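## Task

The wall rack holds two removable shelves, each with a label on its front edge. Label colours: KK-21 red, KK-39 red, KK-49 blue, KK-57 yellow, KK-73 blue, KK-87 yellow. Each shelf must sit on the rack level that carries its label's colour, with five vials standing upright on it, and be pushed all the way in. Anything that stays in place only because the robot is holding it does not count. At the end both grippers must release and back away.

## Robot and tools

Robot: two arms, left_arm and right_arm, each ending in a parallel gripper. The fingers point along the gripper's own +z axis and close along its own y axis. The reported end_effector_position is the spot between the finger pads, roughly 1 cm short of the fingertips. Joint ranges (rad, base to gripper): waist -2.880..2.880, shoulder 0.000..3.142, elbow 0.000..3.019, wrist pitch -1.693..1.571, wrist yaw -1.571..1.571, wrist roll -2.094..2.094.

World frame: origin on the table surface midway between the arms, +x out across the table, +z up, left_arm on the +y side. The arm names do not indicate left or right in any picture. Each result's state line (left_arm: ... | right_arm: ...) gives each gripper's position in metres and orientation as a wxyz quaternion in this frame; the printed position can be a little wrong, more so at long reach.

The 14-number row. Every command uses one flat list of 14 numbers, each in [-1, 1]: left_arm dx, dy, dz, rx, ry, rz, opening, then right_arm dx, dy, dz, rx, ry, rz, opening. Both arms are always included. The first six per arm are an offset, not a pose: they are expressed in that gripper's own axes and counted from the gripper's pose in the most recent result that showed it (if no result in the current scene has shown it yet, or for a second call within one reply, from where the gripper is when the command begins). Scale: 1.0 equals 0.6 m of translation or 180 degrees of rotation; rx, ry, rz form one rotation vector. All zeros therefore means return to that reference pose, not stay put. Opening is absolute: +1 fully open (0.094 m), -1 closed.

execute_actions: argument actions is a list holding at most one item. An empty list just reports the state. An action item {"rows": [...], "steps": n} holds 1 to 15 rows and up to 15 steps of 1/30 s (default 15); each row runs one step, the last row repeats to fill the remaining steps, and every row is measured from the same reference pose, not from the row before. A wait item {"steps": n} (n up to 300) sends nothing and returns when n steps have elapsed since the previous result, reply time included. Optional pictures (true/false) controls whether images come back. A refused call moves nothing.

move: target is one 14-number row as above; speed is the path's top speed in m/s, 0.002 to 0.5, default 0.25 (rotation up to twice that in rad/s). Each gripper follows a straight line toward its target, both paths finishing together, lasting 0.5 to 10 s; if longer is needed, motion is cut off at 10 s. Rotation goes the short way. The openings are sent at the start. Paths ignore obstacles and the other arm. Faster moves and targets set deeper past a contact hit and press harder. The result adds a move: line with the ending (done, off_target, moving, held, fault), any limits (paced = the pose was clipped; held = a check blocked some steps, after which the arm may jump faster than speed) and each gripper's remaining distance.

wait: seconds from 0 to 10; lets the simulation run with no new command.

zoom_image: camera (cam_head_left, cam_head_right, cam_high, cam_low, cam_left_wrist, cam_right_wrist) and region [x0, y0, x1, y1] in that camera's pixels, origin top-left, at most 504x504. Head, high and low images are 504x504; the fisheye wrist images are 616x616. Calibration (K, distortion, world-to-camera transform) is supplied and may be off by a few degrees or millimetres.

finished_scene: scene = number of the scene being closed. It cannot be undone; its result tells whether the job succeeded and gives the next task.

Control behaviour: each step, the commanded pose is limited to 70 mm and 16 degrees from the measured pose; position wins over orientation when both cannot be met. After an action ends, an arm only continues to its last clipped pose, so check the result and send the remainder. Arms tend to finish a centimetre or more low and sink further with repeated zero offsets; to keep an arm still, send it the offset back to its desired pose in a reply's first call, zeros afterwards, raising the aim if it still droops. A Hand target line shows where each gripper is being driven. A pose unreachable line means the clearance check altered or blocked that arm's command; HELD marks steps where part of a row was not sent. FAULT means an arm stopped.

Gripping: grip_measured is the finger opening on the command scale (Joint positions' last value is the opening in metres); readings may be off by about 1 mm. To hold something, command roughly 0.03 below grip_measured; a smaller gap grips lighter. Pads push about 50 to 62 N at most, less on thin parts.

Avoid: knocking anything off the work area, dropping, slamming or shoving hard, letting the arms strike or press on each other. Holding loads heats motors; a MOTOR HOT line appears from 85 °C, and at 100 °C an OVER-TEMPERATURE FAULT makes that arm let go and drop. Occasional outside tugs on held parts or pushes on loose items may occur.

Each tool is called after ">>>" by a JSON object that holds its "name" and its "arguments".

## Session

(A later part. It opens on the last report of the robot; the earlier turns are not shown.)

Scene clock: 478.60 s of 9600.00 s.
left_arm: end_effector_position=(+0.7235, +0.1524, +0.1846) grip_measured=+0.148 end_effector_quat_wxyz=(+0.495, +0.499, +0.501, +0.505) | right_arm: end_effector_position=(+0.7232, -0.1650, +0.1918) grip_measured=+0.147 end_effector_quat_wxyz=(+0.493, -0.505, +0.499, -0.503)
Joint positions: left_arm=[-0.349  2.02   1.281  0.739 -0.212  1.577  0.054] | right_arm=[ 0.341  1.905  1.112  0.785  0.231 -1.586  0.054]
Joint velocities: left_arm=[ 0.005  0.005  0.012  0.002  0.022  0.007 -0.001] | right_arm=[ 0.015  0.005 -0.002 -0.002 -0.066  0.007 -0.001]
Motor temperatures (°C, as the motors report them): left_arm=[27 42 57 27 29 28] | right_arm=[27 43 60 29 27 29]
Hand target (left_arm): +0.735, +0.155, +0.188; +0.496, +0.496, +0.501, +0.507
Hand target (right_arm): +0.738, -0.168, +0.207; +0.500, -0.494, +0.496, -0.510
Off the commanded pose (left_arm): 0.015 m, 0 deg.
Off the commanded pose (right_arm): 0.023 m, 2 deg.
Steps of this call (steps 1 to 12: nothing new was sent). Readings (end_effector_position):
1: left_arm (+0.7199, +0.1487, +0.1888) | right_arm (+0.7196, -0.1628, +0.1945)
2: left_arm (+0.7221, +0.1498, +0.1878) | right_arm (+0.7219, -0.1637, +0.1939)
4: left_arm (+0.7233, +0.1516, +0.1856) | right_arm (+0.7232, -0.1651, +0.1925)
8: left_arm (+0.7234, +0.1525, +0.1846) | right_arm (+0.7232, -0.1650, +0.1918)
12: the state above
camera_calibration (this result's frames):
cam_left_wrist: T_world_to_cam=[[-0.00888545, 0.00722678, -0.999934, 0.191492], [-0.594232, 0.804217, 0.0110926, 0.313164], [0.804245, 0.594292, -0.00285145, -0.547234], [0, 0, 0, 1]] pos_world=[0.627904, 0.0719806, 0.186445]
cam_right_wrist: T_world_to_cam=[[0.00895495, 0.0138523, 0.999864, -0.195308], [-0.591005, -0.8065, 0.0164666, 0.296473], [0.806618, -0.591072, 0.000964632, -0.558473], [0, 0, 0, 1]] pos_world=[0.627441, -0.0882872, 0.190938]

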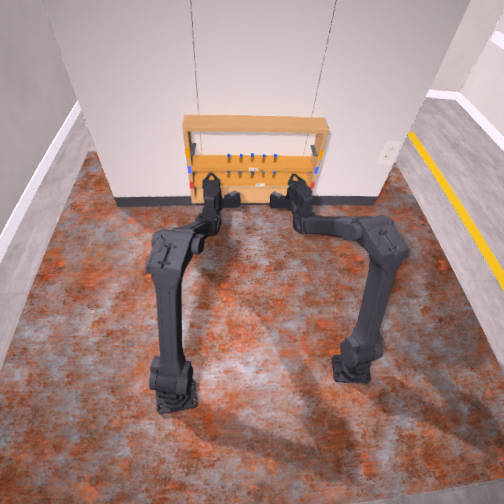

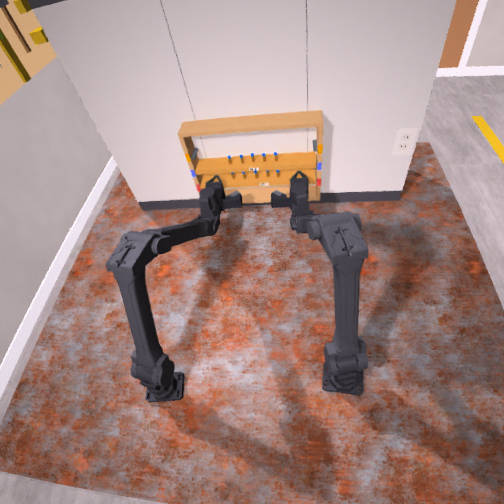

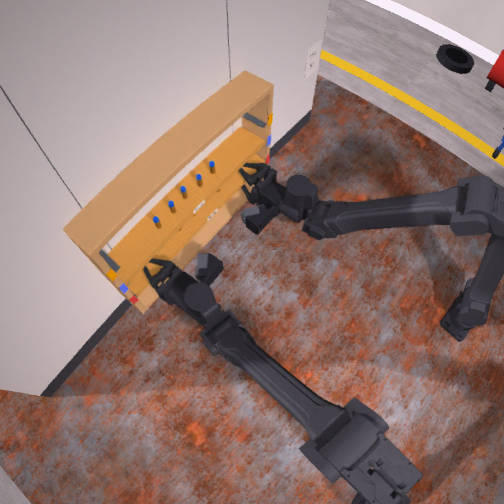

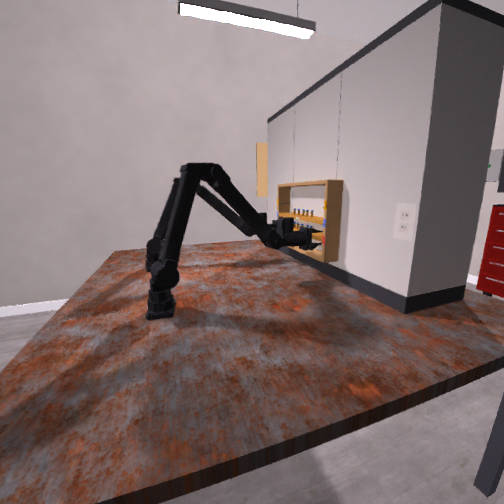

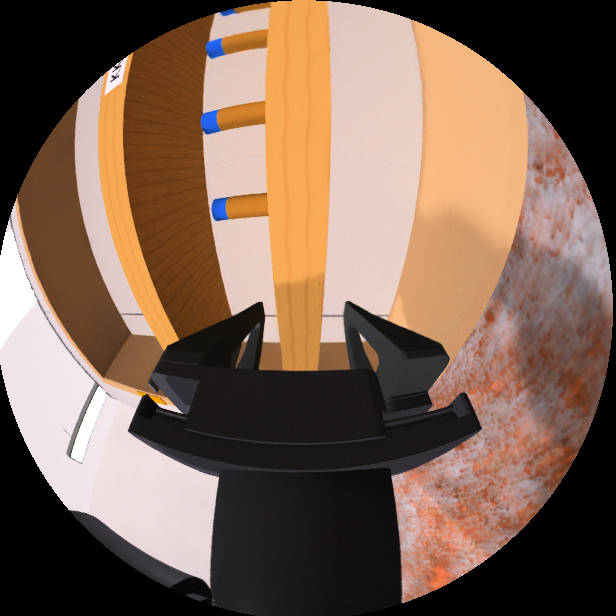

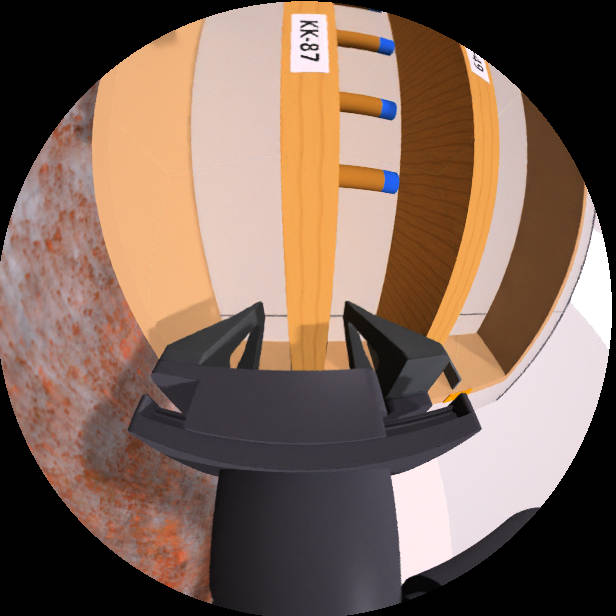

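>>> {"name": "execute_actions", "arguments": {"actions": [{"rows": [[0.0042,0.0067,0.0197,-0.0023,0.0013,-0.0007,0.05,0.0049,-0.0266,0.0254,0.0094,0.0025,0.0026,0.05],[0.0041,0.0077,0.0202,-0.0026,0.0013,-0.0008,-0.08,0.0047,-0.0279,0.0260,0.0098,0.0025,0.0027,-0.08],[0.0040,0.0087,0.0207,-0.0030,0.0013,-0.0009,-0.2,0.0046,-0.0292,0.0267,0.0103,0.0025,0.0029,-0.2],[0.0039,0.0097,0.0212,-0.0034,0.0013,-0.0009,-0.32,0.0045,-0.0304,0.0274,0.0108,0.0025,0.0030,-0.32],[0.0038,0.0107,0.0217,-0.0037,0.0013,-0.0010,-0.42,0.0043,-0.0317,0.0280,0.0112,0.0025,0.0031,-0.42],[0.0037,0.0117,0.0222,-0.0041,0.0013,-0.0011,-0.48,0.0042,-0.0330,0.0287,0.0117,0.0025,0.0032,-0.48],[0.0037,0.0117,0.0222,-0.0041,0.0013,-0.0011,-0.52,0.0042,-0.0330,0.0287,0.0117,0.0025,0.0032,-0.52],[0.0037,0.0117,0.0222,-0.0041,0.0013,-0.0011,-0.55,0.0042,-0.0330,0.0287,0.0117,0.0025,0.0032,-0.55],[0.0037,0.0117,0.0222,-0.0041,0.0013,-0.0011,-0.575,0.0042,-0.0330,0.0287,0.0117,0.0025,0.0032,-0.575],[0.0037,0.0117,0.0222,-0.0041,0.0013,-0.0011,-0.595,0.0042,-0.0330,0.0287,0.0117,0.0025,0.0032,-0.595],[0.0037,0.0117,0.0222,-0.0041,0.0013,-0.0011,-0.612,0.0042,-0.0330,0.0287,0.0117,0.0025,0.0032,-0.612],[0.0037,0.0117,0.0222,-0.0041,0.0013,-0.0011,-0.627,0.0042,-0.0330,0.0287,0.0117,0.0025,0.0032,-0.627],[0.0037,0.0117,0.0222,-0.0041,0.0013,-0.0011,-0.641,0.0042,-0.0330,0.0287,0.0117,0.0025,0.0032,-0.641],[0.0037,0.0117,0.0222,-0.0041,0.0013,-0.0011,-0.654,0.0042,-0.0330,0.0287,0.0117,0.0025,0.0032,-0.654],[0.0037,0.0117,0.0222,-0.0041,0.0013,-0.0011,-0.666,0.0042,-0.0330,0.0287,0.0117,0.0025,0.0032,-0.666]], "steps": 15}], "pictures": false}}

>>> {"name": "execute_actions", "arguments": {"actions": [{"steps": 4}], "pictures": false}}

>>> {"name": "execute_actions", "arguments": {"actions": [{"rows": [[0.0027,0.0157,0.0174,-0.0054,0.0007,-0.0013,-0.666,0.0034,-0.0354,0.0222,0.0120,0.0018,0.0032,-0.666],[0.0012,0.0240,0.0148,-0.0084,0.0002,-0.0020,-0.666,0.0018,-0.0432,0.0186,0.0148,0.0011,0.0038,-0.666],[-0.0003,0.0322,0.0122,-0.0113,-0.0004,-0.0026,-0.666,0.0002,-0.0511,0.0150,0.0175,0.0004,0.0043,-0.666],[-0.0018,0.0405,0.0096,-0.0143,-0.0010,-0.0032,-0.666,-0.0014,-0.0590,0.0114,0.0203,-0.0003,0.0048,-0.666],[-0.0033,0.0487,0.0063,-0.0172,-0.0015,-0.0039,-0.666,-0.0029,-0.0668,0.0071,0.0230,-0.0010,0.0054,-0.666],[-0.0048,0.0570,0.0025,-0.0202,-0.0021,-0.0045,-0.666,-0.0045,-0.0747,0.0022,0.0258,-0.0017,0.0059,-0.666],[-0.0063,0.0652,-0.0022,-0.0231,-0.0027,-0.0051,-0.666,-0.0061,-0.0826,-0.0035,0.0285,-0.0024,0.0064,-0.666],[-0.0078,0.0735,-0.0074,-0.0261,-0.0032,-0.0058,-0.666,-0.0077,-0.0904,-0.0097,0.0313,-0.0031,0.0070,-0.666],[-0.0093,0.0817,-0.0133,-0.0290,-0.0038,-0.0064,-0.666,-0.0093,-0.0983,-0.0167,0.0340,-0.0038,0.0075,-0.666],[-0.0093,0.0817,-0.0172,-0.0290,-0.0038,-0.0064,-0.666,-0.0093,-0.0983,-0.0205,0.0340,-0.0038,0.0075,-0.666],[-0.0093,0.0817,-0.0215,-0.0290,-0.0038,-0.0064,-0.666,-0.0093,-0.0983,-0.0248,0.0340,-0.0038,0.0075,-0.666],[-0.0093,0.0817,-0.0258,-0.0290,-0.0038,-0.0064,-0.666,-0.0093,-0.0983,-0.0292,0.0340,-0.0038,0.0075,-0.666],[-0.0093,0.0817,-0.0302,-0.0290,-0.0038,-0.0064,-0.666,-0.0093,-0.0983,-0.0335,0.0340,-0.0038,0.0075,-0.666],[-0.0093,0.0817,-0.0345,-0.0290,-0.0038,-0.0064,-0.666,-0.0093,-0.0983,-0.0378,0.0340,-0.0038,0.0075,-0.666],[-0.0093,0.0817,-0.0388,-0.0290,-0.0038,-0.0064,-0.666,-0.0093,-0.0983,-0.0422,0.0340,-0.0038,0.0075,-0.666]], "steps": 15}], "pictures": false}}

>>> {"name": "execute_actions", "arguments": {"actions": [{"rows": [[-0.0098,0.0750,-0.0222,-0.0278,-0.0038,-0.0062,-0.666,-0.0095,-0.0917,-0.0255,0.0327,-0.0038,0.0073,-0.666],[-0.0098,0.0750,-0.0268,-0.0278,-0.0038,-0.0062,-0.666,-0.0095,-0.0917,-0.0301,0.0327,-0.0038,0.0073,-0.666],[-0.0098,0.0750,-0.0315,-0.0278,-0.0038,-0.0062,-0.666,-0.0095,-0.0917,-0.0348,0.0327,-0.0038,0.0073,-0.666],[-0.0098,0.0750,-0.0362,-0.0278,-0.0038,-0.0062,-0.666,-0.0095,-0.0917,-0.0395,0.0327,-0.0038,0.0073,-0.666],[-0.0098,0.0750,-0.0408,-0.0278,-0.0038,-0.0062,-0.666,-0.0095,-0.0917,-0.0441,0.0327,-0.0038,0.0073,-0.666],[-0.0098,0.0750,-0.0455,-0.0278,-0.0038,-0.0062,-0.666,-0.0095,-0.0917,-0.0488,0.0327,-0.0038,0.0073,-0.666],[-0.0098,0.0750,-0.0502,-0.0278,-0.0038,-0.0062,-0.666,-0.0095,-0.0917,-0.0535,0.0327,-0.0038,0.0073,-0.666],[-0.0098,0.0750,-0.0548,-0.0278,-0.0038,-0.0062,-0.666,-0.0095,-0.0917,-0.0581,0.0327,-0.0038,0.0073,-0.666],[-0.0098,0.0750,-0.0595,-0.0278,-0.0038,-0.0062,-0.666,-0.0095,-0.0917,-0.0628,0.0327,-0.0038,0.0073,-0.666],[-0.0098,0.0750,-0.0642,-0.0278,-0.0038,-0.0062,-0.666,-0.0095,-0.0917,-0.0675,0.0327,-0.0038,0.0073,-0.666],[-0.0098,0.0750,-0.0688,-0.0278,-0.0038,-0.0062,-0.666,-0.0095,-0.0917,-0.0721,0.0327,-0.0038,0.0073,-0.666],[-0.0098,0.0750,-0.0735,-0.0278,-0.0038,-0.0062,-0.666,-0.0095,-0.0917,-0.0768,0.0327,-0.0038,0.0073,-0.666],[-0.0098,0.0750,-0.0782,-0.0278,-0.0038,-0.0062,-0.666,-0.0095,-0.0917,-0.0815,0.0327,-0.0038,0.0073,-0.666],[-0.0098,0.0750,-0.0828,-0.0278,-0.0038,-0.0062,-0.666,-0.0095,-0.0917,-0.0861,0.0327,-0.0038,0.0073,-0.666],[-0.0098,0.0750,-0.0875,-0.0278,-0.0038,-0.0062,-0.666,-0.0095,-0.0917,-0.0908,0.0327,-0.0038,0.0073,-0.666]], "steps": 15}], "pictures": false}}

>>> {"name": "execute_actions", "arguments": {"actions": [{"rows": [[-0.0098,0.0700,-0.0233,-0.0266,-0.0038,-0.0060,-0.666,-0.0095,-0.0867,-0.0267,0.0315,-0.0038,0.0071,-0.666],[-0.0098,0.0700,-0.0280,-0.0263,-0.0038,-0.0059,-0.666,-0.0095,-0.0867,-0.0313,0.0312,-0.0038,0.0070,-0.666],[-0.0098,0.0700,-0.0325,-0.0260,-0.0038,-0.0059,-0.666,-0.0095,-0.0867,-0.0358,0.0309,-0.0038,0.0070,-0.666],[-0.0098,0.0700,-0.0367,-0.0258,-0.0038,-0.0058,-0.666,-0.0095,-0.0867,-0.0400,0.0307,-0.0038,0.0069,-0.666],[-0.0098,0.0700,-0.0405,-0.0255,-0.0038,-0.0057,-0.666,-0.0095,-0.0867,-0.0438,0.0304,-0.0038,0.0068,-0.666],[-0.0098,0.0700,-0.0438,-0.0252,-0.0038,-0.0057,-0.666,-0.0095,-0.0867,-0.0472,0.0301,-0.0038,0.0068,-0.666],[-0.0098,0.0700,-0.0468,-0.0250,-0.0038,-0.0056,-0.666,-0.0095,-0.0867,-0.0502,0.0299,-0.0038,0.0067,-0.666],[-0.0098,0.0700,-0.0492,-0.0247,-0.0038,-0.0056,-0.666,-0.0095,-0.0867,-0.0525,0.0296,-0.0038,0.0067,-0.666],[-0.0098,0.0700,-0.0510,-0.0245,-0.0038,-0.0055,-0.666,-0.0095,-0.0867,-0.0543,0.0294,-0.0038,0.0066,-0.666],[-0.0098,0.0700,-0.0523,-0.0242,-0.0038,-0.0055,-0.666,-0.0095,-0.0867,-0.0557,0.0291,-0.0038,0.0066,-0.666],[-0.0098,0.0700,-0.0532,-0.0240,-0.0038,-0.0054,-0.666,-0.0095,-0.0867,-0.0565,0.0289,-0.0038,0.0065,-0.666]], "steps": 13}], "pictures": false}}

>>> {"name": "execute_actions", "arguments": {"actions": [{"steps": 10}], "pictures": true}}

Scene clock: 566.10 s of 9600.00 s.
left_arm: end_effector_position=(+0.7242, +0.1522, +0.1862) grip_measured=-0.623 end_effector_quat_wxyz=(+0.496, +0.498, +0.501, +0.505) | right_arm: end_effector_position=(+0.7243, -0.1647, +0.1937) grip_measured=-0.623 end_effector_quat_wxyz=(+0.494, -0.504, +0.498, -0.504)
Joint positions: left_arm=[-0.349  2.02   1.284  0.739 -0.211  1.577  0.018] | right_arm=[ 0.341  1.905  1.116  0.785  0.231 -1.586  0.018]
Joint velocities: left_arm=[ 0.005 -0.005  0.002  0.007  0.007 -0.022 -0.   ] | right_arm=[-0.015  0.005 -0.002 -0.017  0.022 -0.066 -0.   ]
Motor temperatures (°C, as the motors report them): left_arm=[27 43 61 27 29 28] | right_arm=[27 43 63 29 27 29]
Hand target (left_arm): +0.736, +0.155, +0.192; +0.498, +0.493, +0.500, +0.508
Hand target (right_arm): +0.739, -0.168, +0.212; +0.502, -0.492, +0.494, -0.512
Off the commanded pose (left_arm): 0.014 m, 1 deg.
Off the commanded pose (right_arm): 0.024 m, 2 deg.
Steps of this call (steps 1 to 90: nothing new was sent; then 84.00 s passed at rest; steps 91 to 105: all 15 steps of this action). Readings (end_effector_position):
91: left_arm (+0.7235, +0.1524, +0.1846) | right_arm (+0.7232, -0.1650, +0.1918)
92: left_arm (+0.7235, +0.1524, +0.1846) | right_arm (+0.7232, -0.1650, +0.1918)
94: left_arm (+0.7235, +0.1524, +0.1846) | right_arm (+0.7232, -0.1650, +0.1918)
98: left_arm (+0.7235, +0.1524, +0.1846) | right_arm (+0.7233, -0.1650, +0.1919)
105: the state above

Scene clock: 566.23 s of 9600.00 s.
left_arm: end_effector_position=(+0.7242, +0.1522, +0.1862) grip_measured=-0.623 end_effector_quat_wxyz=(+0.496, +0.498, +0.501, +0.505) | right_arm: end_effector_position=(+0.7243, -0.1647, +0.1937) grip_measured=-0.623 end_effector_quat_wxyz=(+0.494, -0.504, +0.498, -0.504)
Joint positions: left_arm=[-0.349  2.02   1.284  0.739 -0.211  1.577  0.018] | right_arm=[ 0.341  1.905  1.116  0.785  0.231 -1.586  0.018]
Joint velocities: left_arm=[ 0.005 -0.005 -0.007 -0.007  0.081  0.037  0.   ] | right_arm=[-0.005 -0.015  0.002  0.007 -0.066 -0.066  0.   ]
Motor temperatures (°C, as the motors report them): left_arm=[27 43 61 27 29 28] | right_arm=[27 43 63 29 27 29]
Hand target (left_arm): +0.736, +0.155, +0.192; +0.498, +0.493, +0.500, +0.508
Hand target (right_arm): +0.739, -0.168, +0.212; +0.502, -0.492, +0.494, -0.512
Off the commanded pose (left_arm): 0.014 m, 1 deg.
Off the commanded pose (right_arm): 0.024 m, 2 deg.
Steps of this call (steps 1 to 4: nothing new was sent). Readings (end_effector_position):
1: left_arm (+0.7242, +0.1522, +0.1862) | right_arm (+0.7243, -0.1647, +0.1937)
2: left_arm (+0.7242, +0.1522, +0.1862) | right_arm (+0.7243, -0.1647, +0.1937)
4: the state above

Scene clock: 566.73 s of 9600.00 s.
left_arm: end_effector_position=(+0.7093, +0.1519, +0.1880) grip_measured=-0.623 end_effector_quat_wxyz=(+0.497, +0.499, +0.500, +0.504) | right_arm: end_effector_position=(+0.7093, -0.1655, +0.1948) grip_measured=-0.623 end_effector_quat_wxyz=(+0.495, -0.505, +0.497, -0.503)
Joint positions: left_arm=[-0.353  1.988  1.234  0.756 -0.211  1.577  0.018] | right_arm=[ 0.344  1.875  1.069  0.803  0.231 -1.586  0.018]
Joint velocities: left_arm=[-0.034 -0.171 -0.256  0.1   -0.066 -0.037 -0.   ] | right_arm=[ 0.034 -0.161 -0.261  0.085  0.051 -0.022 -0.   ]
Motor temperatures (°C, as the motors report them): left_arm=[27 43 61 27 29 28] | right_arm=[27 43 63 29 27 29]
Hand target (left_arm): +0.702, +0.147, +0.234; +0.526, +0.473, +0.479, +0.520
Hand target (right_arm): +0.700, -0.160, +0.250; +0.528, -0.474, +0.474, -0.521
Off the commanded pose (left_arm): 0.048 m, 5 deg.
Off the commanded pose (right_arm): 0.059 m, 6 deg.
Steps of this call (steps 1 to 15: all 15 steps of this action). Readings (end_effector_position):
1: left_arm (+0.7242, +0.1522, +0.1862) | right_arm (+0.7243, -0.1647, +0.1937)
2: left_arm (+0.7242, +0.1522, +0.1862) | right_arm (+0.7243, -0.1647, +0.1937)
4: left_arm (+0.7242, +0.1521, +0.1862) | right_arm (+0.7243, -0.1647, +0.1937)
8: left_arm (+0.7239, +0.1522, +0.1875) | right_arm (+0.7241, -0.1648, +0.1948)
15: the state above

Scene clock: 567.23 s of 9600.00 s.
left_arm: end_effector_position=(+0.6647, +0.1512, +0.1880) grip_measured=-0.623 end_effector_quat_wxyz=(+0.496, +0.502, +0.500, +0.502) | right_arm: end_effector_position=(+0.6644, -0.1671, +0.1944) grip_measured=-0.623 end_effector_quat_wxyz=(+0.493, -0.506, +0.498, -0.502)
Joint positions: left_arm=[-0.37   1.903  1.091  0.809 -0.225  1.577  0.018] | right_arm=[ 0.362  1.79   0.932  0.849  0.249 -1.586  0.018]
Joint velocities: left_arm=[-0.034 -0.161 -0.247  0.095 -0.022 -0.051 -0.001] | right_arm=[ 0.054 -0.171 -0.227  0.095  0.007 -0.051  0.   ]
Motor temperatures (°C, as the motors report them): left_arm=[27 43 61 27 29 28] | right_arm=[27 44 62 29 27 29]
Hand target (left_arm): +0.657, +0.146, +0.231; +0.526, +0.475, +0.479, +0.518
Hand target (right_arm): +0.656, -0.161, +0.247; +0.528, -0.475, +0.474, -0.520
Off the commanded pose (left_arm): 0.046 m, 5 deg.
Off the commanded pose (right_arm): 0.057 m, 6 deg.
Steps of this call (steps 1 to 15: all 15 steps of this action). Readings (end_effector_position):
1: left_arm (+0.7063, +0.1517, +0.1878) | right_arm (+0.7063, -0.1658, +0.1944)
2: left_arm (+0.7031, +0.1517, +0.1877) | right_arm (+0.7030, -0.1660, +0.1945)
4: left_arm (+0.6966, +0.1515, +0.1880) | right_arm (+0.6964, -0.1664, +0.1944)
8: left_arm (+0.6844, +0.1511, +0.1878) | right_arm (+0.6842, -0.1668, +0.1942)
15: the state above

Scene clock: 567.67 s of 9600.00 s.
left_arm: end_effector_position=(+0.6346, +0.1500, +0.1916) grip_measured=-0.623 end_effector_quat_wxyz=(+0.495, +0.505, +0.500, +0.499) | right_arm: end_effector_position=(+0.6335, -0.1687, +0.1977) grip_measured=-0.623 end_effector_quat_wxyz=(+0.491, -0.509, +0.499, -0.501)
Joint positions: left_arm=[-0.383  1.837  1.001  0.824 -0.234  1.577  0.018] | right_arm=[ 0.375  1.719  0.845  0.858  0.262 -1.586  0.018]
Joint velocities: left_arm=[-0.005 -0.054 -0.027 -0.012  0.007  0.007  0.001] | right_arm=[ 0.005 -0.054 -0.017 -0.002 -0.051  0.051 -0.001]
Motor temperatures (°C, as the motors report them): left_arm=[27 43 60 27 29 28] | right_arm=[27 44 62 29 27 29]
Hand target (left_arm): +0.632, +0.145, +0.229; +0.522, +0.481, +0.482, +0.514
Hand target (right_arm): +0.630, -0.162, +0.245; +0.523, -0.481, +0.477, -0.517
Off the commanded pose (left_arm): 0.039 m, 5 deg.
Off the commanded pose (right_arm): 0.050 m, 6 deg.
Steps of this call (steps 1 to 13: all 13 steps of this action). Readings (end_effector_position):
1: left_arm (+0.6616, +0.1512, +0.1879) | right_arm (+0.6612, -0.1670, +0.1941)
2: left_arm (+0.6582, +0.1511, +0.1878) | right_arm (+0.6578, -0.1672, +0.1939)
4: left_arm (+0.6512, +0.1509, +0.1878) | right_arm (+0.6506, -0.1675, +0.1938)
8: left_arm (+0.6404, +0.1503, +0.1890) | right_arm (+0.6394, -0.1684, +0.1950)
13: the state above

Scene clock: 568.00 s of 9600.00 s.
left_arm: end_effector_position=(+0.6344, +0.1500, +0.1925) grip_measured=-0.623 end_effector_quat_wxyz=(+0.495, +0.505, +0.500, +0.500) | right_arm: end_effector_position=(+0.6332, -0.1686, +0.1987) grip_measured=-0.623 end_effector_quat_wxyz=(+0.491, -0.508, +0.499, -0.501)
Joint positions: left_arm=[-0.383  1.836  1.001  0.825 -0.234  1.577  0.018] | right_arm=[ 0.375  1.718  0.845  0.858  0.262 -1.586  0.018]
Joint velocities: left_arm=[-0.005  0.005 -0.002 -0.002 -0.095  0.022  0.   ] | right_arm=[ 0.005 -0.005  0.007  0.002  0.022  0.022  0.   ]
Motor temperatures (°C, as the motors report them): left_arm=[27 43 60 27 29 28] | right_arm=[27 44 62 29 27 29]
Hand target (left_arm): +0.632, +0.145, +0.229; +0.522, +0.481, +0.482, +0.514
Hand target (right_arm): +0.630, -0.162, +0.245; +0.523, -0.481, +0.477, -0.517
Off the commanded pose (left_arm): 0.038 m, 5 deg.
Off the commanded pose (right_arm): 0.049 m, 6 deg.
Steps of this call (steps 1 to 10: nothing new was sent). Readings (end_effector_position):
1: left_arm (+0.6344, +0.1500, +0.1920) | right_arm (+0.6333, -0.1686, +0.1982)
2: left_arm (+0.6344, +0.1500, +0.1925) | right_arm (+0.6332, -0.1686, +0.1987)
4: left_arm (+0.6344, +0.1500, +0.1925) | right_arm (+0.6332, -0.1686, +0.1987)
8: left_arm (+0.6344, +0.1500, +0.1925) | right_arm (+0.6332, -0.1686, +0.1987)
10: the state above
camera_calibration (this result's frames):
cam_left_wrist: T_world_to_cam=[[-0.0184393, 0.00964298, -0.999783, 0.204335], [-0.583918, 0.8116, 0.0185973, 0.253002], [0.811603, 0.584134, -0.00933458, -0.476021], [0, 0, 0, 1]] pos_world=[0.53784, 0.070754, 0.195142]
cam_right_wrist: T_world_to_cam=[[0.0158464, 0.0160011, 0.999746, -0.205336], [-0.588097, -0.808484, 0.0222615, 0.236898], [0.808635, -0.588301, -0.00340134, -0.487944], [0, 0, 0, 1]] pos_world=[0.537142, -0.0922439, 0.198351]

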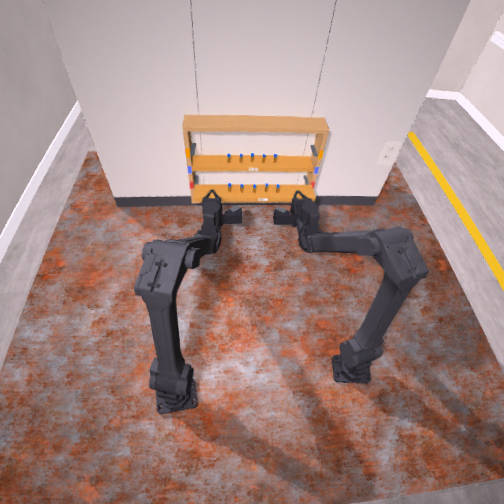

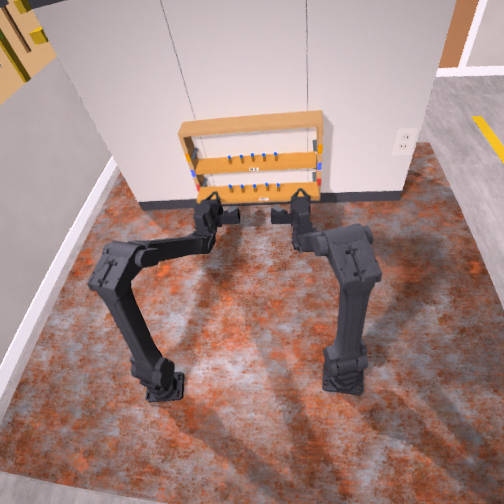

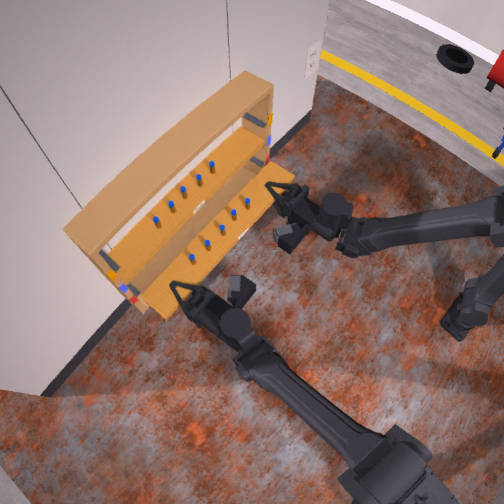

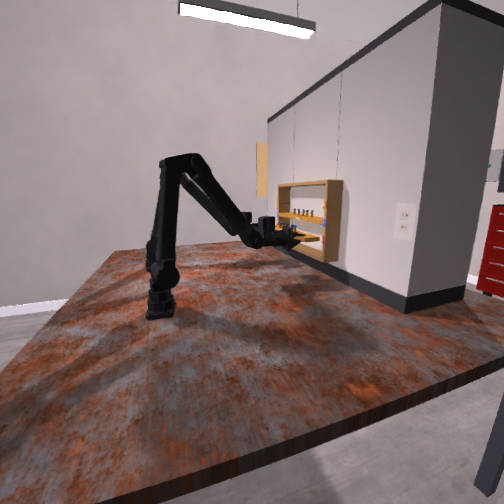

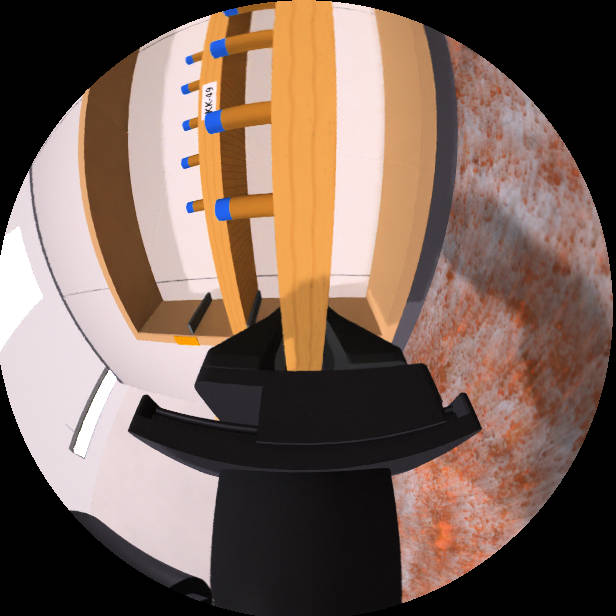

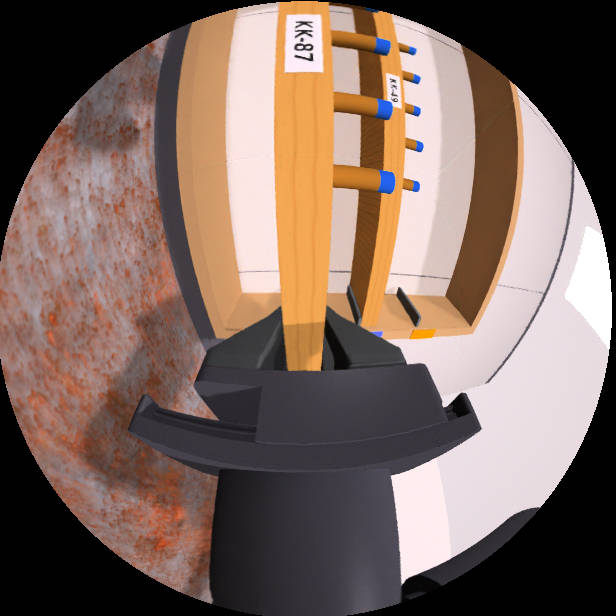

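>>> {"name": "execute_actions", "arguments": {"actions": [{"rows": [[-0.0077,0.0617,-0.0033,-0.0248,-0.0019,-0.0056,-0.666,-0.0120,-0.0797,-0.0053,0.0298,-0.0032,0.0064,-0.666],[-0.0076,0.0618,-0.0040,-0.0233,-0.0017,-0.0053,-0.666,-0.0121,-0.0807,-0.0060,0.0288,-0.0029,0.0062,-0.666],[-0.0074,0.0633,-0.0050,-0.0218,-0.0014,-0.0049,-0.666,-0.0122,-0.0827,-0.0072,0.0277,-0.0026,0.0060,-0.666],[-0.0072,0.0658,-0.0063,-0.0202,-0.0011,-0.0045,-0.666,-0.0123,-0.0860,-0.0088,0.0265,-0.0022,0.0057,-0.666],[-0.0070,0.0692,-0.0080,-0.0187,-0.0009,-0.0042,-0.666,-0.0124,-0.0900,-0.0105,0.0255,-0.0019,0.0055,-0.666],[-0.0068,0.0730,-0.0098,-0.0171,-0.0006,-0.0038,-0.666,-0.0125,-0.0947,-0.0127,0.0244,-0.0016,0.0052,-0.666],[-0.0065,0.0795,-0.0118,-0.0171,-0.0006,-0.0038,-0.666,-0.0126,-0.1012,-0.0148,0.0244,-0.0016,0.0052,-0.666],[-0.0063,0.0860,-0.0137,-0.0171,-0.0006,-0.0038,-0.666,-0.0126,-0.1077,-0.0172,0.0244,-0.0016,0.0052,-0.666],[-0.0060,0.0925,-0.0158,-0.0171,-0.0006,-0.0038,-0.666,-0.0127,-0.1143,-0.0193,0.0244,-0.0016,0.0052,-0.666],[-0.0057,0.0988,-0.0180,-0.0171,-0.0006,-0.0038,-0.666,-0.0128,-0.1208,-0.0217,0.0244,-0.0016,0.0052,-0.666],[-0.0054,0.1053,-0.0200,-0.0171,-0.0006,-0.0038,-0.666,-0.0129,-0.1275,-0.0240,0.0244,-0.0016,0.0052,-0.666],[-0.0051,0.1118,-0.0225,-0.0171,-0.0006,-0.0038,-0.666,-0.0130,-0.1340,-0.0267,0.0244,-0.0016,0.0052,-0.666],[-0.0049,0.1183,-0.0247,-0.0171,-0.0006,-0.0038,-0.666,-0.0131,-0.1405,-0.0295,0.0244,-0.0016,0.0052,-0.666],[-0.0046,0.1248,-0.0272,-0.0171,-0.0006,-0.0038,-0.666,-0.0131,-0.1472,-0.0320,0.0244,-0.0016,0.0052,-0.666],[-0.0043,0.1312,-0.0297,-0.0171,-0.0006,-0.0038,-0.666,-0.0132,-0.1537,-0.0348,0.0244,-0.0016,0.0052,-0.666]], "steps": 15}], "pictures": false}}

>>> {"name": "execute_actions", "arguments": {"actions": [{"rows": [[-0.0066,0.0748,-0.0145,-0.0157,-0.0022,-0.0036,-0.666,-0.0121,-0.0960,-0.0192,0.0235,-0.0022,0.0053,-0.666],[-0.0064,0.0813,-0.0172,-0.0157,-0.0022,-0.0036,-0.666,-0.0122,-0.1027,-0.0220,0.0235,-0.0022,0.0053,-0.666],[-0.0061,0.0877,-0.0198,-0.0157,-0.0022,-0.0036,-0.666,-0.0123,-0.1092,-0.0250,0.0235,-0.0022,0.0053,-0.666],[-0.0059,0.0942,-0.0225,-0.0157,-0.0022,-0.0036,-0.666,-0.0123,-0.1158,-0.0282,0.0235,-0.0022,0.0053,-0.666],[-0.0056,0.1007,-0.0253,-0.0157,-0.0022,-0.0036,-0.666,-0.0124,-0.1223,-0.0312,0.0235,-0.0022,0.0053,-0.666],[-0.0054,0.1072,-0.0282,-0.0157,-0.0022,-0.0036,-0.666,-0.0125,-0.1288,-0.0345,0.0235,-0.0022,0.0053,-0.666],[-0.0052,0.1137,-0.0312,-0.0157,-0.0022,-0.0036,-0.666,-0.0126,-0.1355,-0.0377,0.0235,-0.0022,0.0053,-0.666],[-0.0049,0.1200,-0.0342,-0.0157,-0.0022,-0.0036,-0.666,-0.0127,-0.1420,-0.0412,0.0235,-0.0022,0.0053,-0.666],[-0.0047,0.1258,-0.0370,-0.0157,-0.0022,-0.0036,-0.666,-0.0127,-0.1480,-0.0442,0.0235,-0.0022,0.0053,-0.666],[-0.0045,0.1310,-0.0395,-0.0157,-0.0022,-0.0036,-0.666,-0.0128,-0.1532,-0.0470,0.0235,-0.0022,0.0053,-0.666],[-0.0044,0.1355,-0.0417,-0.0157,-0.0022,-0.0036,-0.666,-0.0129,-0.1577,-0.0493,0.0235,-0.0022,0.0053,-0.666],[-0.0042,0.1390,-0.0435,-0.0157,-0.0022,-0.0036,-0.666,-0.0129,-0.1612,-0.0515,0.0235,-0.0022,0.0053,-0.666],[-0.0041,0.1417,-0.0448,-0.0157,-0.0022,-0.0036,-0.666,-0.0130,-0.1640,-0.0528,0.0235,-0.0022,0.0053,-0.666],[-0.0041,0.1438,-0.0460,-0.0157,-0.0022,-0.0036,-0.666,-0.0130,-0.1662,-0.0542,0.0235,-0.0022,0.0053,-0.666],[-0.0040,0.1455,-0.0468,-0.0157,-0.0022,-0.0036,-0.666,-0.0130,-0.1678,-0.0550,0.0235,-0.0022,0.0053,-0.666]], "steps": 15}], "pictures": false}}

>>> {"name": "execute_actions", "arguments": {"actions": [{"rows": [[-0.0048,0.0517,-0.0045,-0.0148,-0.0013,-0.0035,-0.666,-0.0098,-0.0725,-0.0073,0.0220,-0.0015,0.0053,-0.666],[-0.0024,0.0533,0.0002,-0.0156,-0.0005,-0.0037,-0.666,-0.0075,-0.0733,-0.0013,0.0225,-0.0007,0.0055,-0.666],[0.0001,0.0550,0.0049,-0.0165,0.0004,-0.0039,-0.666,-0.0051,-0.0742,0.0048,0.0229,0.0001,0.0056,-0.666],[0.0025,0.0567,0.0096,-0.0173,0.0013,-0.0041,-0.666,-0.0028,-0.0750,0.0108,0.0233,0.0008,0.0057,-0.666],[0.0049,0.0593,0.0150,-0.0182,0.0022,-0.0043,-0.666,-0.0004,-0.0768,0.0175,0.0237,0.0016,0.0058,-0.666],[0.0074,0.0628,0.0210,-0.0190,0.0031,-0.0045,-0.666,0.0020,-0.0795,0.0250,0.0242,0.0023,0.0060,-0.666],[0.0098,0.0675,0.0277,-0.0199,0.0039,-0.0047,-0.666,0.0043,-0.0833,0.0330,0.0246,0.0031,0.0061,-0.666],[0.0122,0.0730,0.0350,-0.0207,0.0048,-0.0049,-0.666,0.0067,-0.0880,0.0417,0.0250,0.0038,0.0062,-0.666],[0.0122,0.0778,0.0382,-0.0207,0.0048,-0.0049,-0.666,0.0067,-0.0928,0.0448,0.0250,0.0038,0.0062,-0.666],[0.0122,0.0827,0.0413,-0.0207,0.0048,-0.0049,-0.666,0.0067,-0.0977,0.0480,0.0250,0.0038,0.0062,-0.666],[0.0122,0.0875,0.0445,-0.0207,0.0048,-0.0049,-0.666,0.0067,-0.1025,0.0512,0.0250,0.0038,0.0062,-0.666],[0.0122,0.0923,0.0477,-0.0207,0.0048,-0.0049,-0.666,0.0067,-0.1073,0.0543,0.0250,0.0038,0.0062,-0.666],[0.0122,0.0972,0.0507,-0.0207,0.0048,-0.0049,-0.666,0.0067,-0.1122,0.0573,0.0250,0.0038,0.0062,-0.666],[0.0122,0.1020,0.0535,-0.0207,0.0048,-0.0049,-0.666,0.0067,-0.1170,0.0602,0.0250,0.0038,0.0062,-0.666],[0.0122,0.1068,0.0565,-0.0207,0.0048,-0.0049,-0.666,0.0067,-0.1218,0.0632,0.0250,0.0038,0.0062,-0.666]], "steps": 15}], "pictures": false}}

>>> {"name": "execute_actions", "arguments": {"actions": [{"rows": [[0.0122,0.0798,0.0358,-0.0216,0.0045,-0.0051,-0.666,0.0067,-0.0948,0.0425,0.0259,0.0036,0.0064,-0.666],[0.0122,0.0847,0.0382,-0.0216,0.0045,-0.0051,-0.666,0.0067,-0.0997,0.0448,0.0259,0.0036,0.0064,-0.666],[0.0122,0.0895,0.0405,-0.0216,0.0045,-0.0051,-0.666,0.0067,-0.1045,0.0472,0.0259,0.0036,0.0064,-0.666],[0.0122,0.0943,0.0428,-0.0216,0.0045,-0.0051,-0.666,0.0067,-0.1093,0.0495,0.0259,0.0036,0.0064,-0.666],[0.0122,0.0992,0.0452,-0.0216,0.0045,-0.0051,-0.666,0.0067,-0.1142,0.0518,0.0259,0.0036,0.0064,-0.666],[0.0122,0.1040,0.0473,-0.0216,0.0045,-0.0051,-0.666,0.0067,-0.1190,0.0540,0.0259,0.0036,0.0064,-0.666],[0.0122,0.1088,0.0497,-0.0216,0.0045,-0.0051,-0.666,0.0067,-0.1238,0.0563,0.0259,0.0036,0.0064,-0.666],[0.0122,0.1132,0.0515,-0.0216,0.0045,-0.0051,-0.666,0.0067,-0.1282,0.0582,0.0259,0.0036,0.0064,-0.666],[0.0122,0.1170,0.0532,-0.0216,0.0045,-0.0051,-0.666,0.0067,-0.1320,0.0598,0.0259,0.0036,0.0064,-0.666],[0.0122,0.1205,0.0547,-0.0216,0.0045,-0.0051,-0.666,0.0067,-0.1355,0.0613,0.0259,0.0036,0.0064,-0.666],[0.0122,0.1233,0.0560,-0.0216,0.0045,-0.0051,-0.666,0.0067,-0.1383,0.0627,0.0259,0.0036,0.0064,-0.666],[0.0122,0.1258,0.0568,-0.0216,0.0045,-0.0051,-0.666,0.0067,-0.1408,0.0635,0.0259,0.0036,0.0064,-0.666],[0.0122,0.1272,0.0573,-0.0216,0.0045,-0.0051,-0.666,0.0067,-0.1422,0.0640,0.0259,0.0036,0.0064,-0.666],[0.0122,0.1282,0.0578,-0.0216,0.0045,-0.0051,-0.666,0.0067,-0.1432,0.0645,0.0259,0.0036,0.0064,-0.666]], "steps": 15}], "pictures": false}}

>>> {"name": "execute_actions", "arguments": {"actions": [{"steps": 10}], "pictures": true}}

>>> {"name": "zoom_image", "arguments": {"camera": "cam_head_left", "region": [175, 120, 225, 180]}}

>>> {"name": "zoom_image", "arguments": {"camera": "cam_head_right", "region": [283, 115, 333, 175]}}

Scene clock: 641.20 s of 9600.00 s.
left_arm: end_effector_position=(+0.6231, +0.1516, +0.2331) grip_measured=-0.623 end_effector_quat_wxyz=(+0.498, +0.501, +0.499, +0.502) | right_arm: end_effector_position=(+0.6205, -0.1672, +0.2393) grip_measured=-0.623 end_effector_quat_wxyz=(+0.492, -0.505, +0.499, -0.504)
Joint positions: left_arm=[-0.386  1.737  0.99   0.746 -0.24   1.577  0.018] | right_arm=[ 0.388  1.607  0.839  0.759  0.28  -1.586  0.018]
Joint velocities: left_arm=[-0.024 -0.396 -0.012 -0.276  0.037  0.037  0.   ] | right_arm=[ 0.034 -0.425 -0.017 -0.31   0.022  0.007 -0.   ]
Motor temperatures (°C, as the motors report them): left_arm=[27 44 55 28 29 28] | right_arm=[27 45 56 30 27 29]
Hand target (left_arm): +0.618, +0.148, +0.270; +0.512, +0.488, +0.489, +0.510
Hand target (right_arm): +0.613, -0.161, +0.289; +0.516, -0.486, +0.482, -0.515
Off the commanded pose (left_arm): 0.039 m, 3 deg.
Off the commanded pose (right_arm): 0.053 m, 4 deg.
Steps of this call (steps 1 to 90: nothing new was sent; then 69.70 s passed at rest; steps 91 to 105: all 15 steps of this action). Readings (end_effector_position):
91: left_arm (+0.6344, +0.1500, +0.1925) | right_arm (+0.6332, -0.1687, +0.1987)
92: left_arm (+0.6344, +0.1501, +0.1925) | right_arm (+0.6331, -0.1686, +0.1989)
94: left_arm (+0.6341, +0.1502, +0.1934) | right_arm (+0.6329, -0.1685, +0.1996)
98: left_arm (+0.6313, +0.1514, +0.1993) | right_arm (+0.6302, -0.1675, +0.2058)
105: the state above

Scene clock: 641.70 s of 9600.00 s.
left_arm: end_effector_position=(+0.6006, +0.1528, +0.2960) grip_measured=-0.623 end_effector_quat_wxyz=(+0.503, +0.497, +0.494, +0.506) | right_arm: end_effector_position=(+0.5951, -0.1661, +0.3023) grip_measured=-0.623 end_effector_quat_wxyz=(+0.495, -0.498, +0.496, -0.510)
Joint positions: left_arm=[-0.394  1.584  0.981  0.622 -0.245  1.58   0.018] | right_arm=[ 0.408  1.437  0.839  0.609  0.306 -1.59   0.018]
Joint velocities: left_arm=[-0.024 -0.142 -0.002 -0.129 -0.022  0.081 -0.   ] | right_arm=[ 0.005 -0.181 -0.002 -0.154  0.007 -0.066  0.   ]
Motor temperatures (°C, as the motors report them): left_arm=[27 44 55 28 29 28] | right_arm=[27 45 56 30 27 29]
Hand target (left_arm): +0.595, +0.149, +0.319; +0.514, +0.487, +0.488, +0.510
Hand target (right_arm): +0.587, -0.160, +0.339; +0.516, -0.483, +0.483, -0.517
Off the commanded pose (left_arm): 0.025 m, 2 deg.
Off the commanded pose (right_arm): 0.039 m, 3 deg.
Steps of this call (steps 1 to 15: all 15 steps of this action). Readings (end_effector_position):
1: left_arm (+0.6218, +0.1514, +0.2391) | right_arm (+0.6188, -0.1675, +0.2452)
2: left_arm (+0.6203, +0.1513, +0.2447) | right_arm (+0.6170, -0.1675, +0.2511)
4: left_arm (+0.6169, +0.1516, +0.2559) | right_arm (+0.6133, -0.1673, +0.2620)
8: left_arm (+0.6103, +0.1529, +0.2744) | right_arm (+0.6057, -0.1661, +0.2808)
15: the state above

Scene clock: 642.20 s of 9600.00 s.
left_arm: end_effector_position=(+0.6094, +0.1523, +0.3072) grip_measured=-0.623 end_effector_quat_wxyz=(+0.500, +0.502, +0.496, +0.502) | right_arm: end_effector_position=(+0.6037, -0.1668, +0.3139) grip_measured=-0.623 end_effector_quat_wxyz=(+0.491, -0.504, +0.498, -0.507)
Joint positions: left_arm=[-0.389  1.581  1.024  0.56  -0.237  1.58   0.018] | right_arm=[ 0.4    1.432  0.882  0.544  0.296 -1.592  0.018]
Joint velocities: left_arm=[ 0.024 -0.005  0.261 -0.256 -0.051 -0.022 -0.001] | right_arm=[-0.034 -0.015  0.266 -0.276 -0.037  0.022  0.001]
Motor temperatures (°C, as the motors report them): left_arm=[27 44 55 28 29 28] | right_arm=[27 45 57 30 27 29]
Hand target (left_arm): +0.626, +0.162, +0.360; +0.519, +0.472, +0.485, +0.522
Hand target (right_arm): +0.622, -0.173, +0.376; +0.516, -0.470, +0.483, -0.528
Off the commanded pose (left_arm): 0.059 m, 5 deg.
Off the commanded pose (right_arm): 0.068 m, 6 deg.
Steps of this call (steps 1 to 15: all 15 steps of this action). Readings (end_effector_position):
1: left_arm (+0.5999, +0.1527, +0.2980) | right_arm (+0.5943, -0.1666, +0.3042)
2: left_arm (+0.5995, +0.1528, +0.2994) | right_arm (+0.5938, -0.1665, +0.3055)
4: left_arm (+0.5993, +0.1527, +0.3002) | right_arm (+0.5937, -0.1665, +0.3060)
8: left_arm (+0.5996, +0.1529, +0.2985) | right_arm (+0.5941, -0.1663, +0.3047)
15: the state above

Scene clock: 642.70 s of 9600.00 s.
left_arm: end_effector_position=(+0.6277, +0.1525, +0.3379) grip_measured=-0.623 end_effector_quat_wxyz=(+0.498, +0.503, +0.498, +0.501) | right_arm: end_effector_position=(+0.6221, -0.1661, +0.3454) grip_measured=-0.623 end_effector_quat_wxyz=(+0.490, -0.506, +0.499, -0.506)
Joint positions: left_arm=[-0.381  1.581  1.12   0.46  -0.229  1.578  0.018] | right_arm=[ 0.39   1.432  0.979  0.444  0.285 -1.592  0.018]
Joint velocities: left_arm=[-0.005 -0.005  0.095 -0.066 -0.007 -0.022 -0.   ] | right_arm=[-0.005  0.005  0.09  -0.071 -0.007 -0.007  0.   ]
Motor temperatures (°C, as the motors report them): left_arm=[27 44 56 28 29 28] | right_arm=[27 45 57 30 27 29]
Hand target (left_arm): +0.640, +0.161, +0.384; +0.516, +0.478, +0.486, +0.519
Hand target (right_arm): +0.636, -0.172, +0.400; +0.513, -0.476, +0.485, -0.525
Off the commanded pose (left_arm): 0.050 m, 4 deg.
Off the commanded pose (right_arm): 0.058 m, 5 deg.
Steps of this call (steps 1 to 15: all 15 steps of this action). Readings (end_effector_position):
1: left_arm (+0.6111, +0.1522, +0.3102) | right_arm (+0.6055, -0.1667, +0.3171)
2: left_arm (+0.6127, +0.1521, +0.3130) | right_arm (+0.6072, -0.1667, +0.3200)
4: left_arm (+0.6156, +0.1522, +0.3177) | right_arm (+0.6101, -0.1667, +0.3245)
8: left_arm (+0.6206, +0.1525, +0.3243) | right_arm (+0.6150, -0.1663, +0.3315)
15: the state above

Scene clock: 643.03 s of 9600.00 s.
left_arm: end_effector_position=(+0.6287, +0.1525, +0.3403) grip_measured=-0.623 end_effector_quat_wxyz=(+0.499, +0.503, +0.497, +0.501) | right_arm: end_effector_position=(+0.6231, -0.1660, +0.3477) grip_measured=-0.623 end_effector_quat_wxyz=(+0.490, -0.506, +0.498, -0.506)
Joint positions: left_arm=[-0.38   1.581  1.126  0.455 -0.229  1.578  0.018] | right_arm=[ 0.389  1.432  0.985  0.438  0.284 -1.592  0.018]
Joint velocities: left_arm=[ 0.005 -0.005 -0.002 -0.002 -0.022 -0.037 -0.001] | right_arm=[-0.005 -0.005  0.002 -0.012 -0.007  0.037 -0.   ]
Motor temperatures (°C, as the motors report them): left_arm=[27 44 56 28 29 28] | right_arm=[27 45 57 30 27 29]
Hand target (left_arm): +0.640, +0.160, +0.384; +0.517, +0.478, +0.486, +0.518
Hand target (right_arm): +0.636, -0.172, +0.400; +0.513, -0.476, +0.485, -0.525
Off the commanded pose (left_arm): 0.047 m, 4 deg.
Off the commanded pose (right_arm): 0.056 m, 5 deg.
Steps of this call (steps 1 to 10: nothing new was sent). Readings (end_effector_position):
1: left_arm (+0.6282, +0.1527, +0.3394) | right_arm (+0.6226, -0.1660, +0.3469)
2: left_arm (+0.6285, +0.1525, +0.3404) | right_arm (+0.6229, -0.1661, +0.3478)
4: left_arm (+0.6287, +0.1525, +0.3408) | right_arm (+0.6231, -0.1660, +0.3483)
8: left_arm (+0.6287, +0.1525, +0.3403) | right_arm (+0.6231, -0.1660, +0.3477)
10: the state above
camera_calibration (this result's frames):
cam_left_wrist: T_world_to_cam=[[-0.00914315, 0.00821215, -0.999924, 0.34633], [-0.581887, 0.813181, 0.0119992, 0.245671], [0.813218, 0.581953, -0.00265649, -0.47448], [0, 0, 0, 1]] pos_world=[0.531975, 0.0735056, 0.342096]
cam_right_wrist: T_world_to_cam=[[0.00932512, 0.0196761, 0.999763, -0.349579], [-0.594649, -0.803701, 0.0213639, 0.234895], [0.803931, -0.594707, 0.00420574, -0.478518], [0, 0, 0, 1]] pos_world=[0.527636, -0.0889144, 0.34649]

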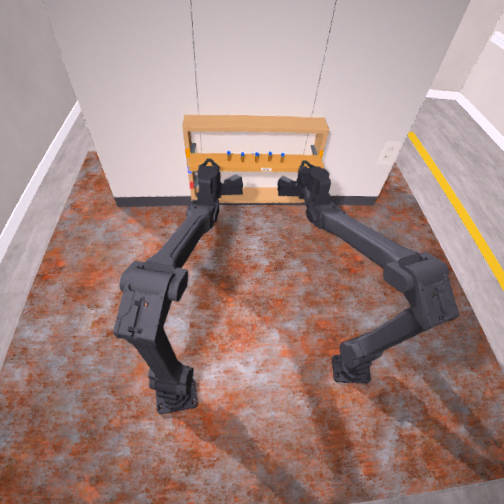

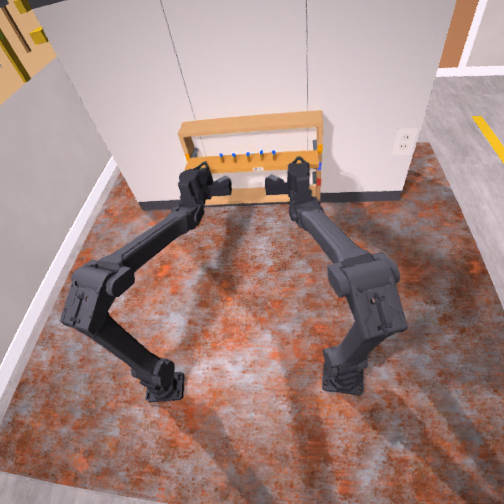

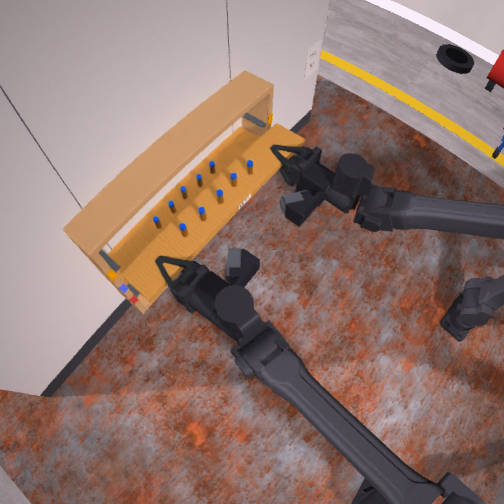

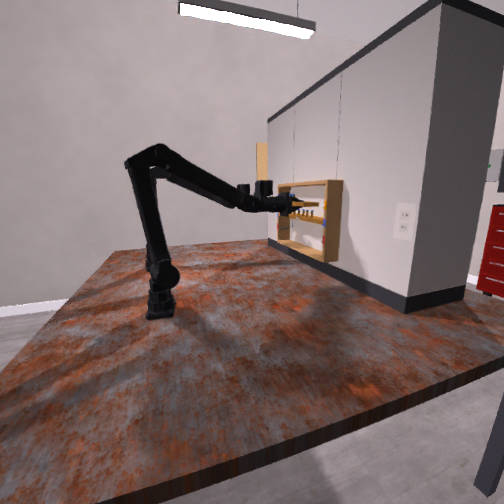

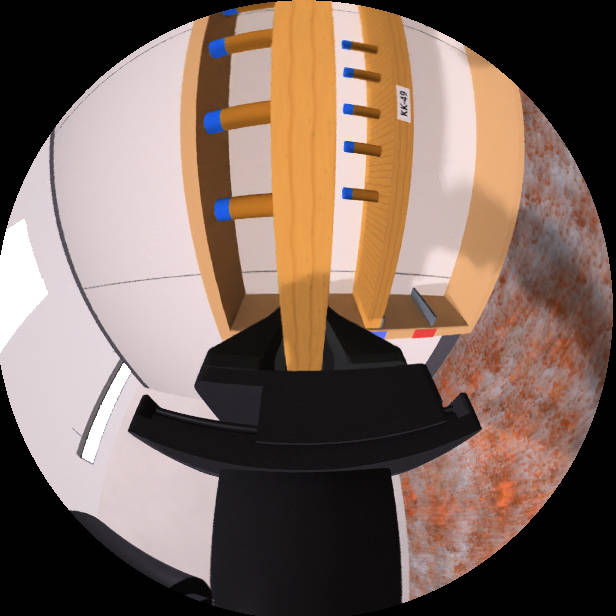

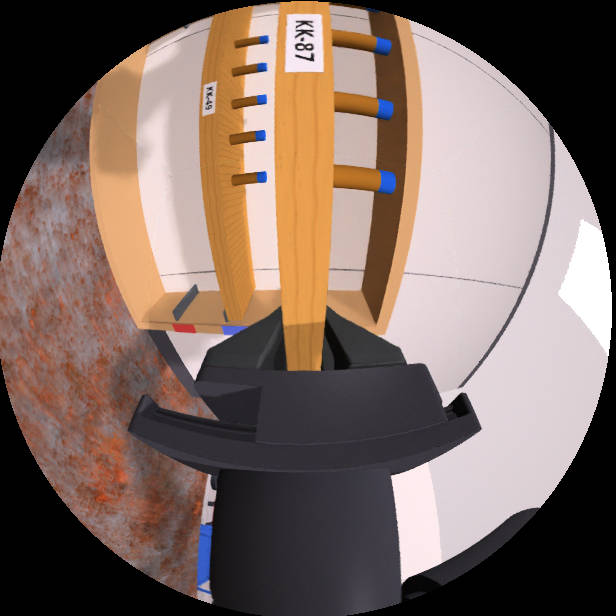

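Region (175, 120, 225, 180) of cam_head_left's 504x504 image, scaled by 8.400, with more detail than that image has.

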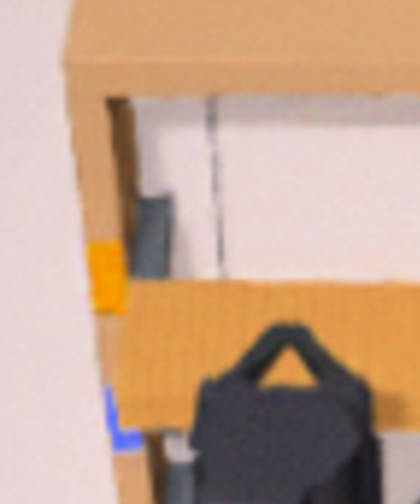

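Region (283, 115, 333, 175) of cam_head_right's 504x504 image, scaled by 8.400, with more detail than that image has.

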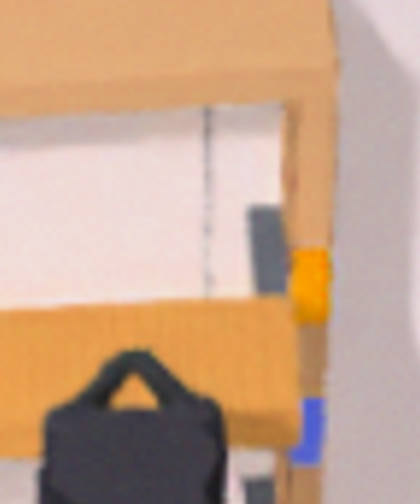

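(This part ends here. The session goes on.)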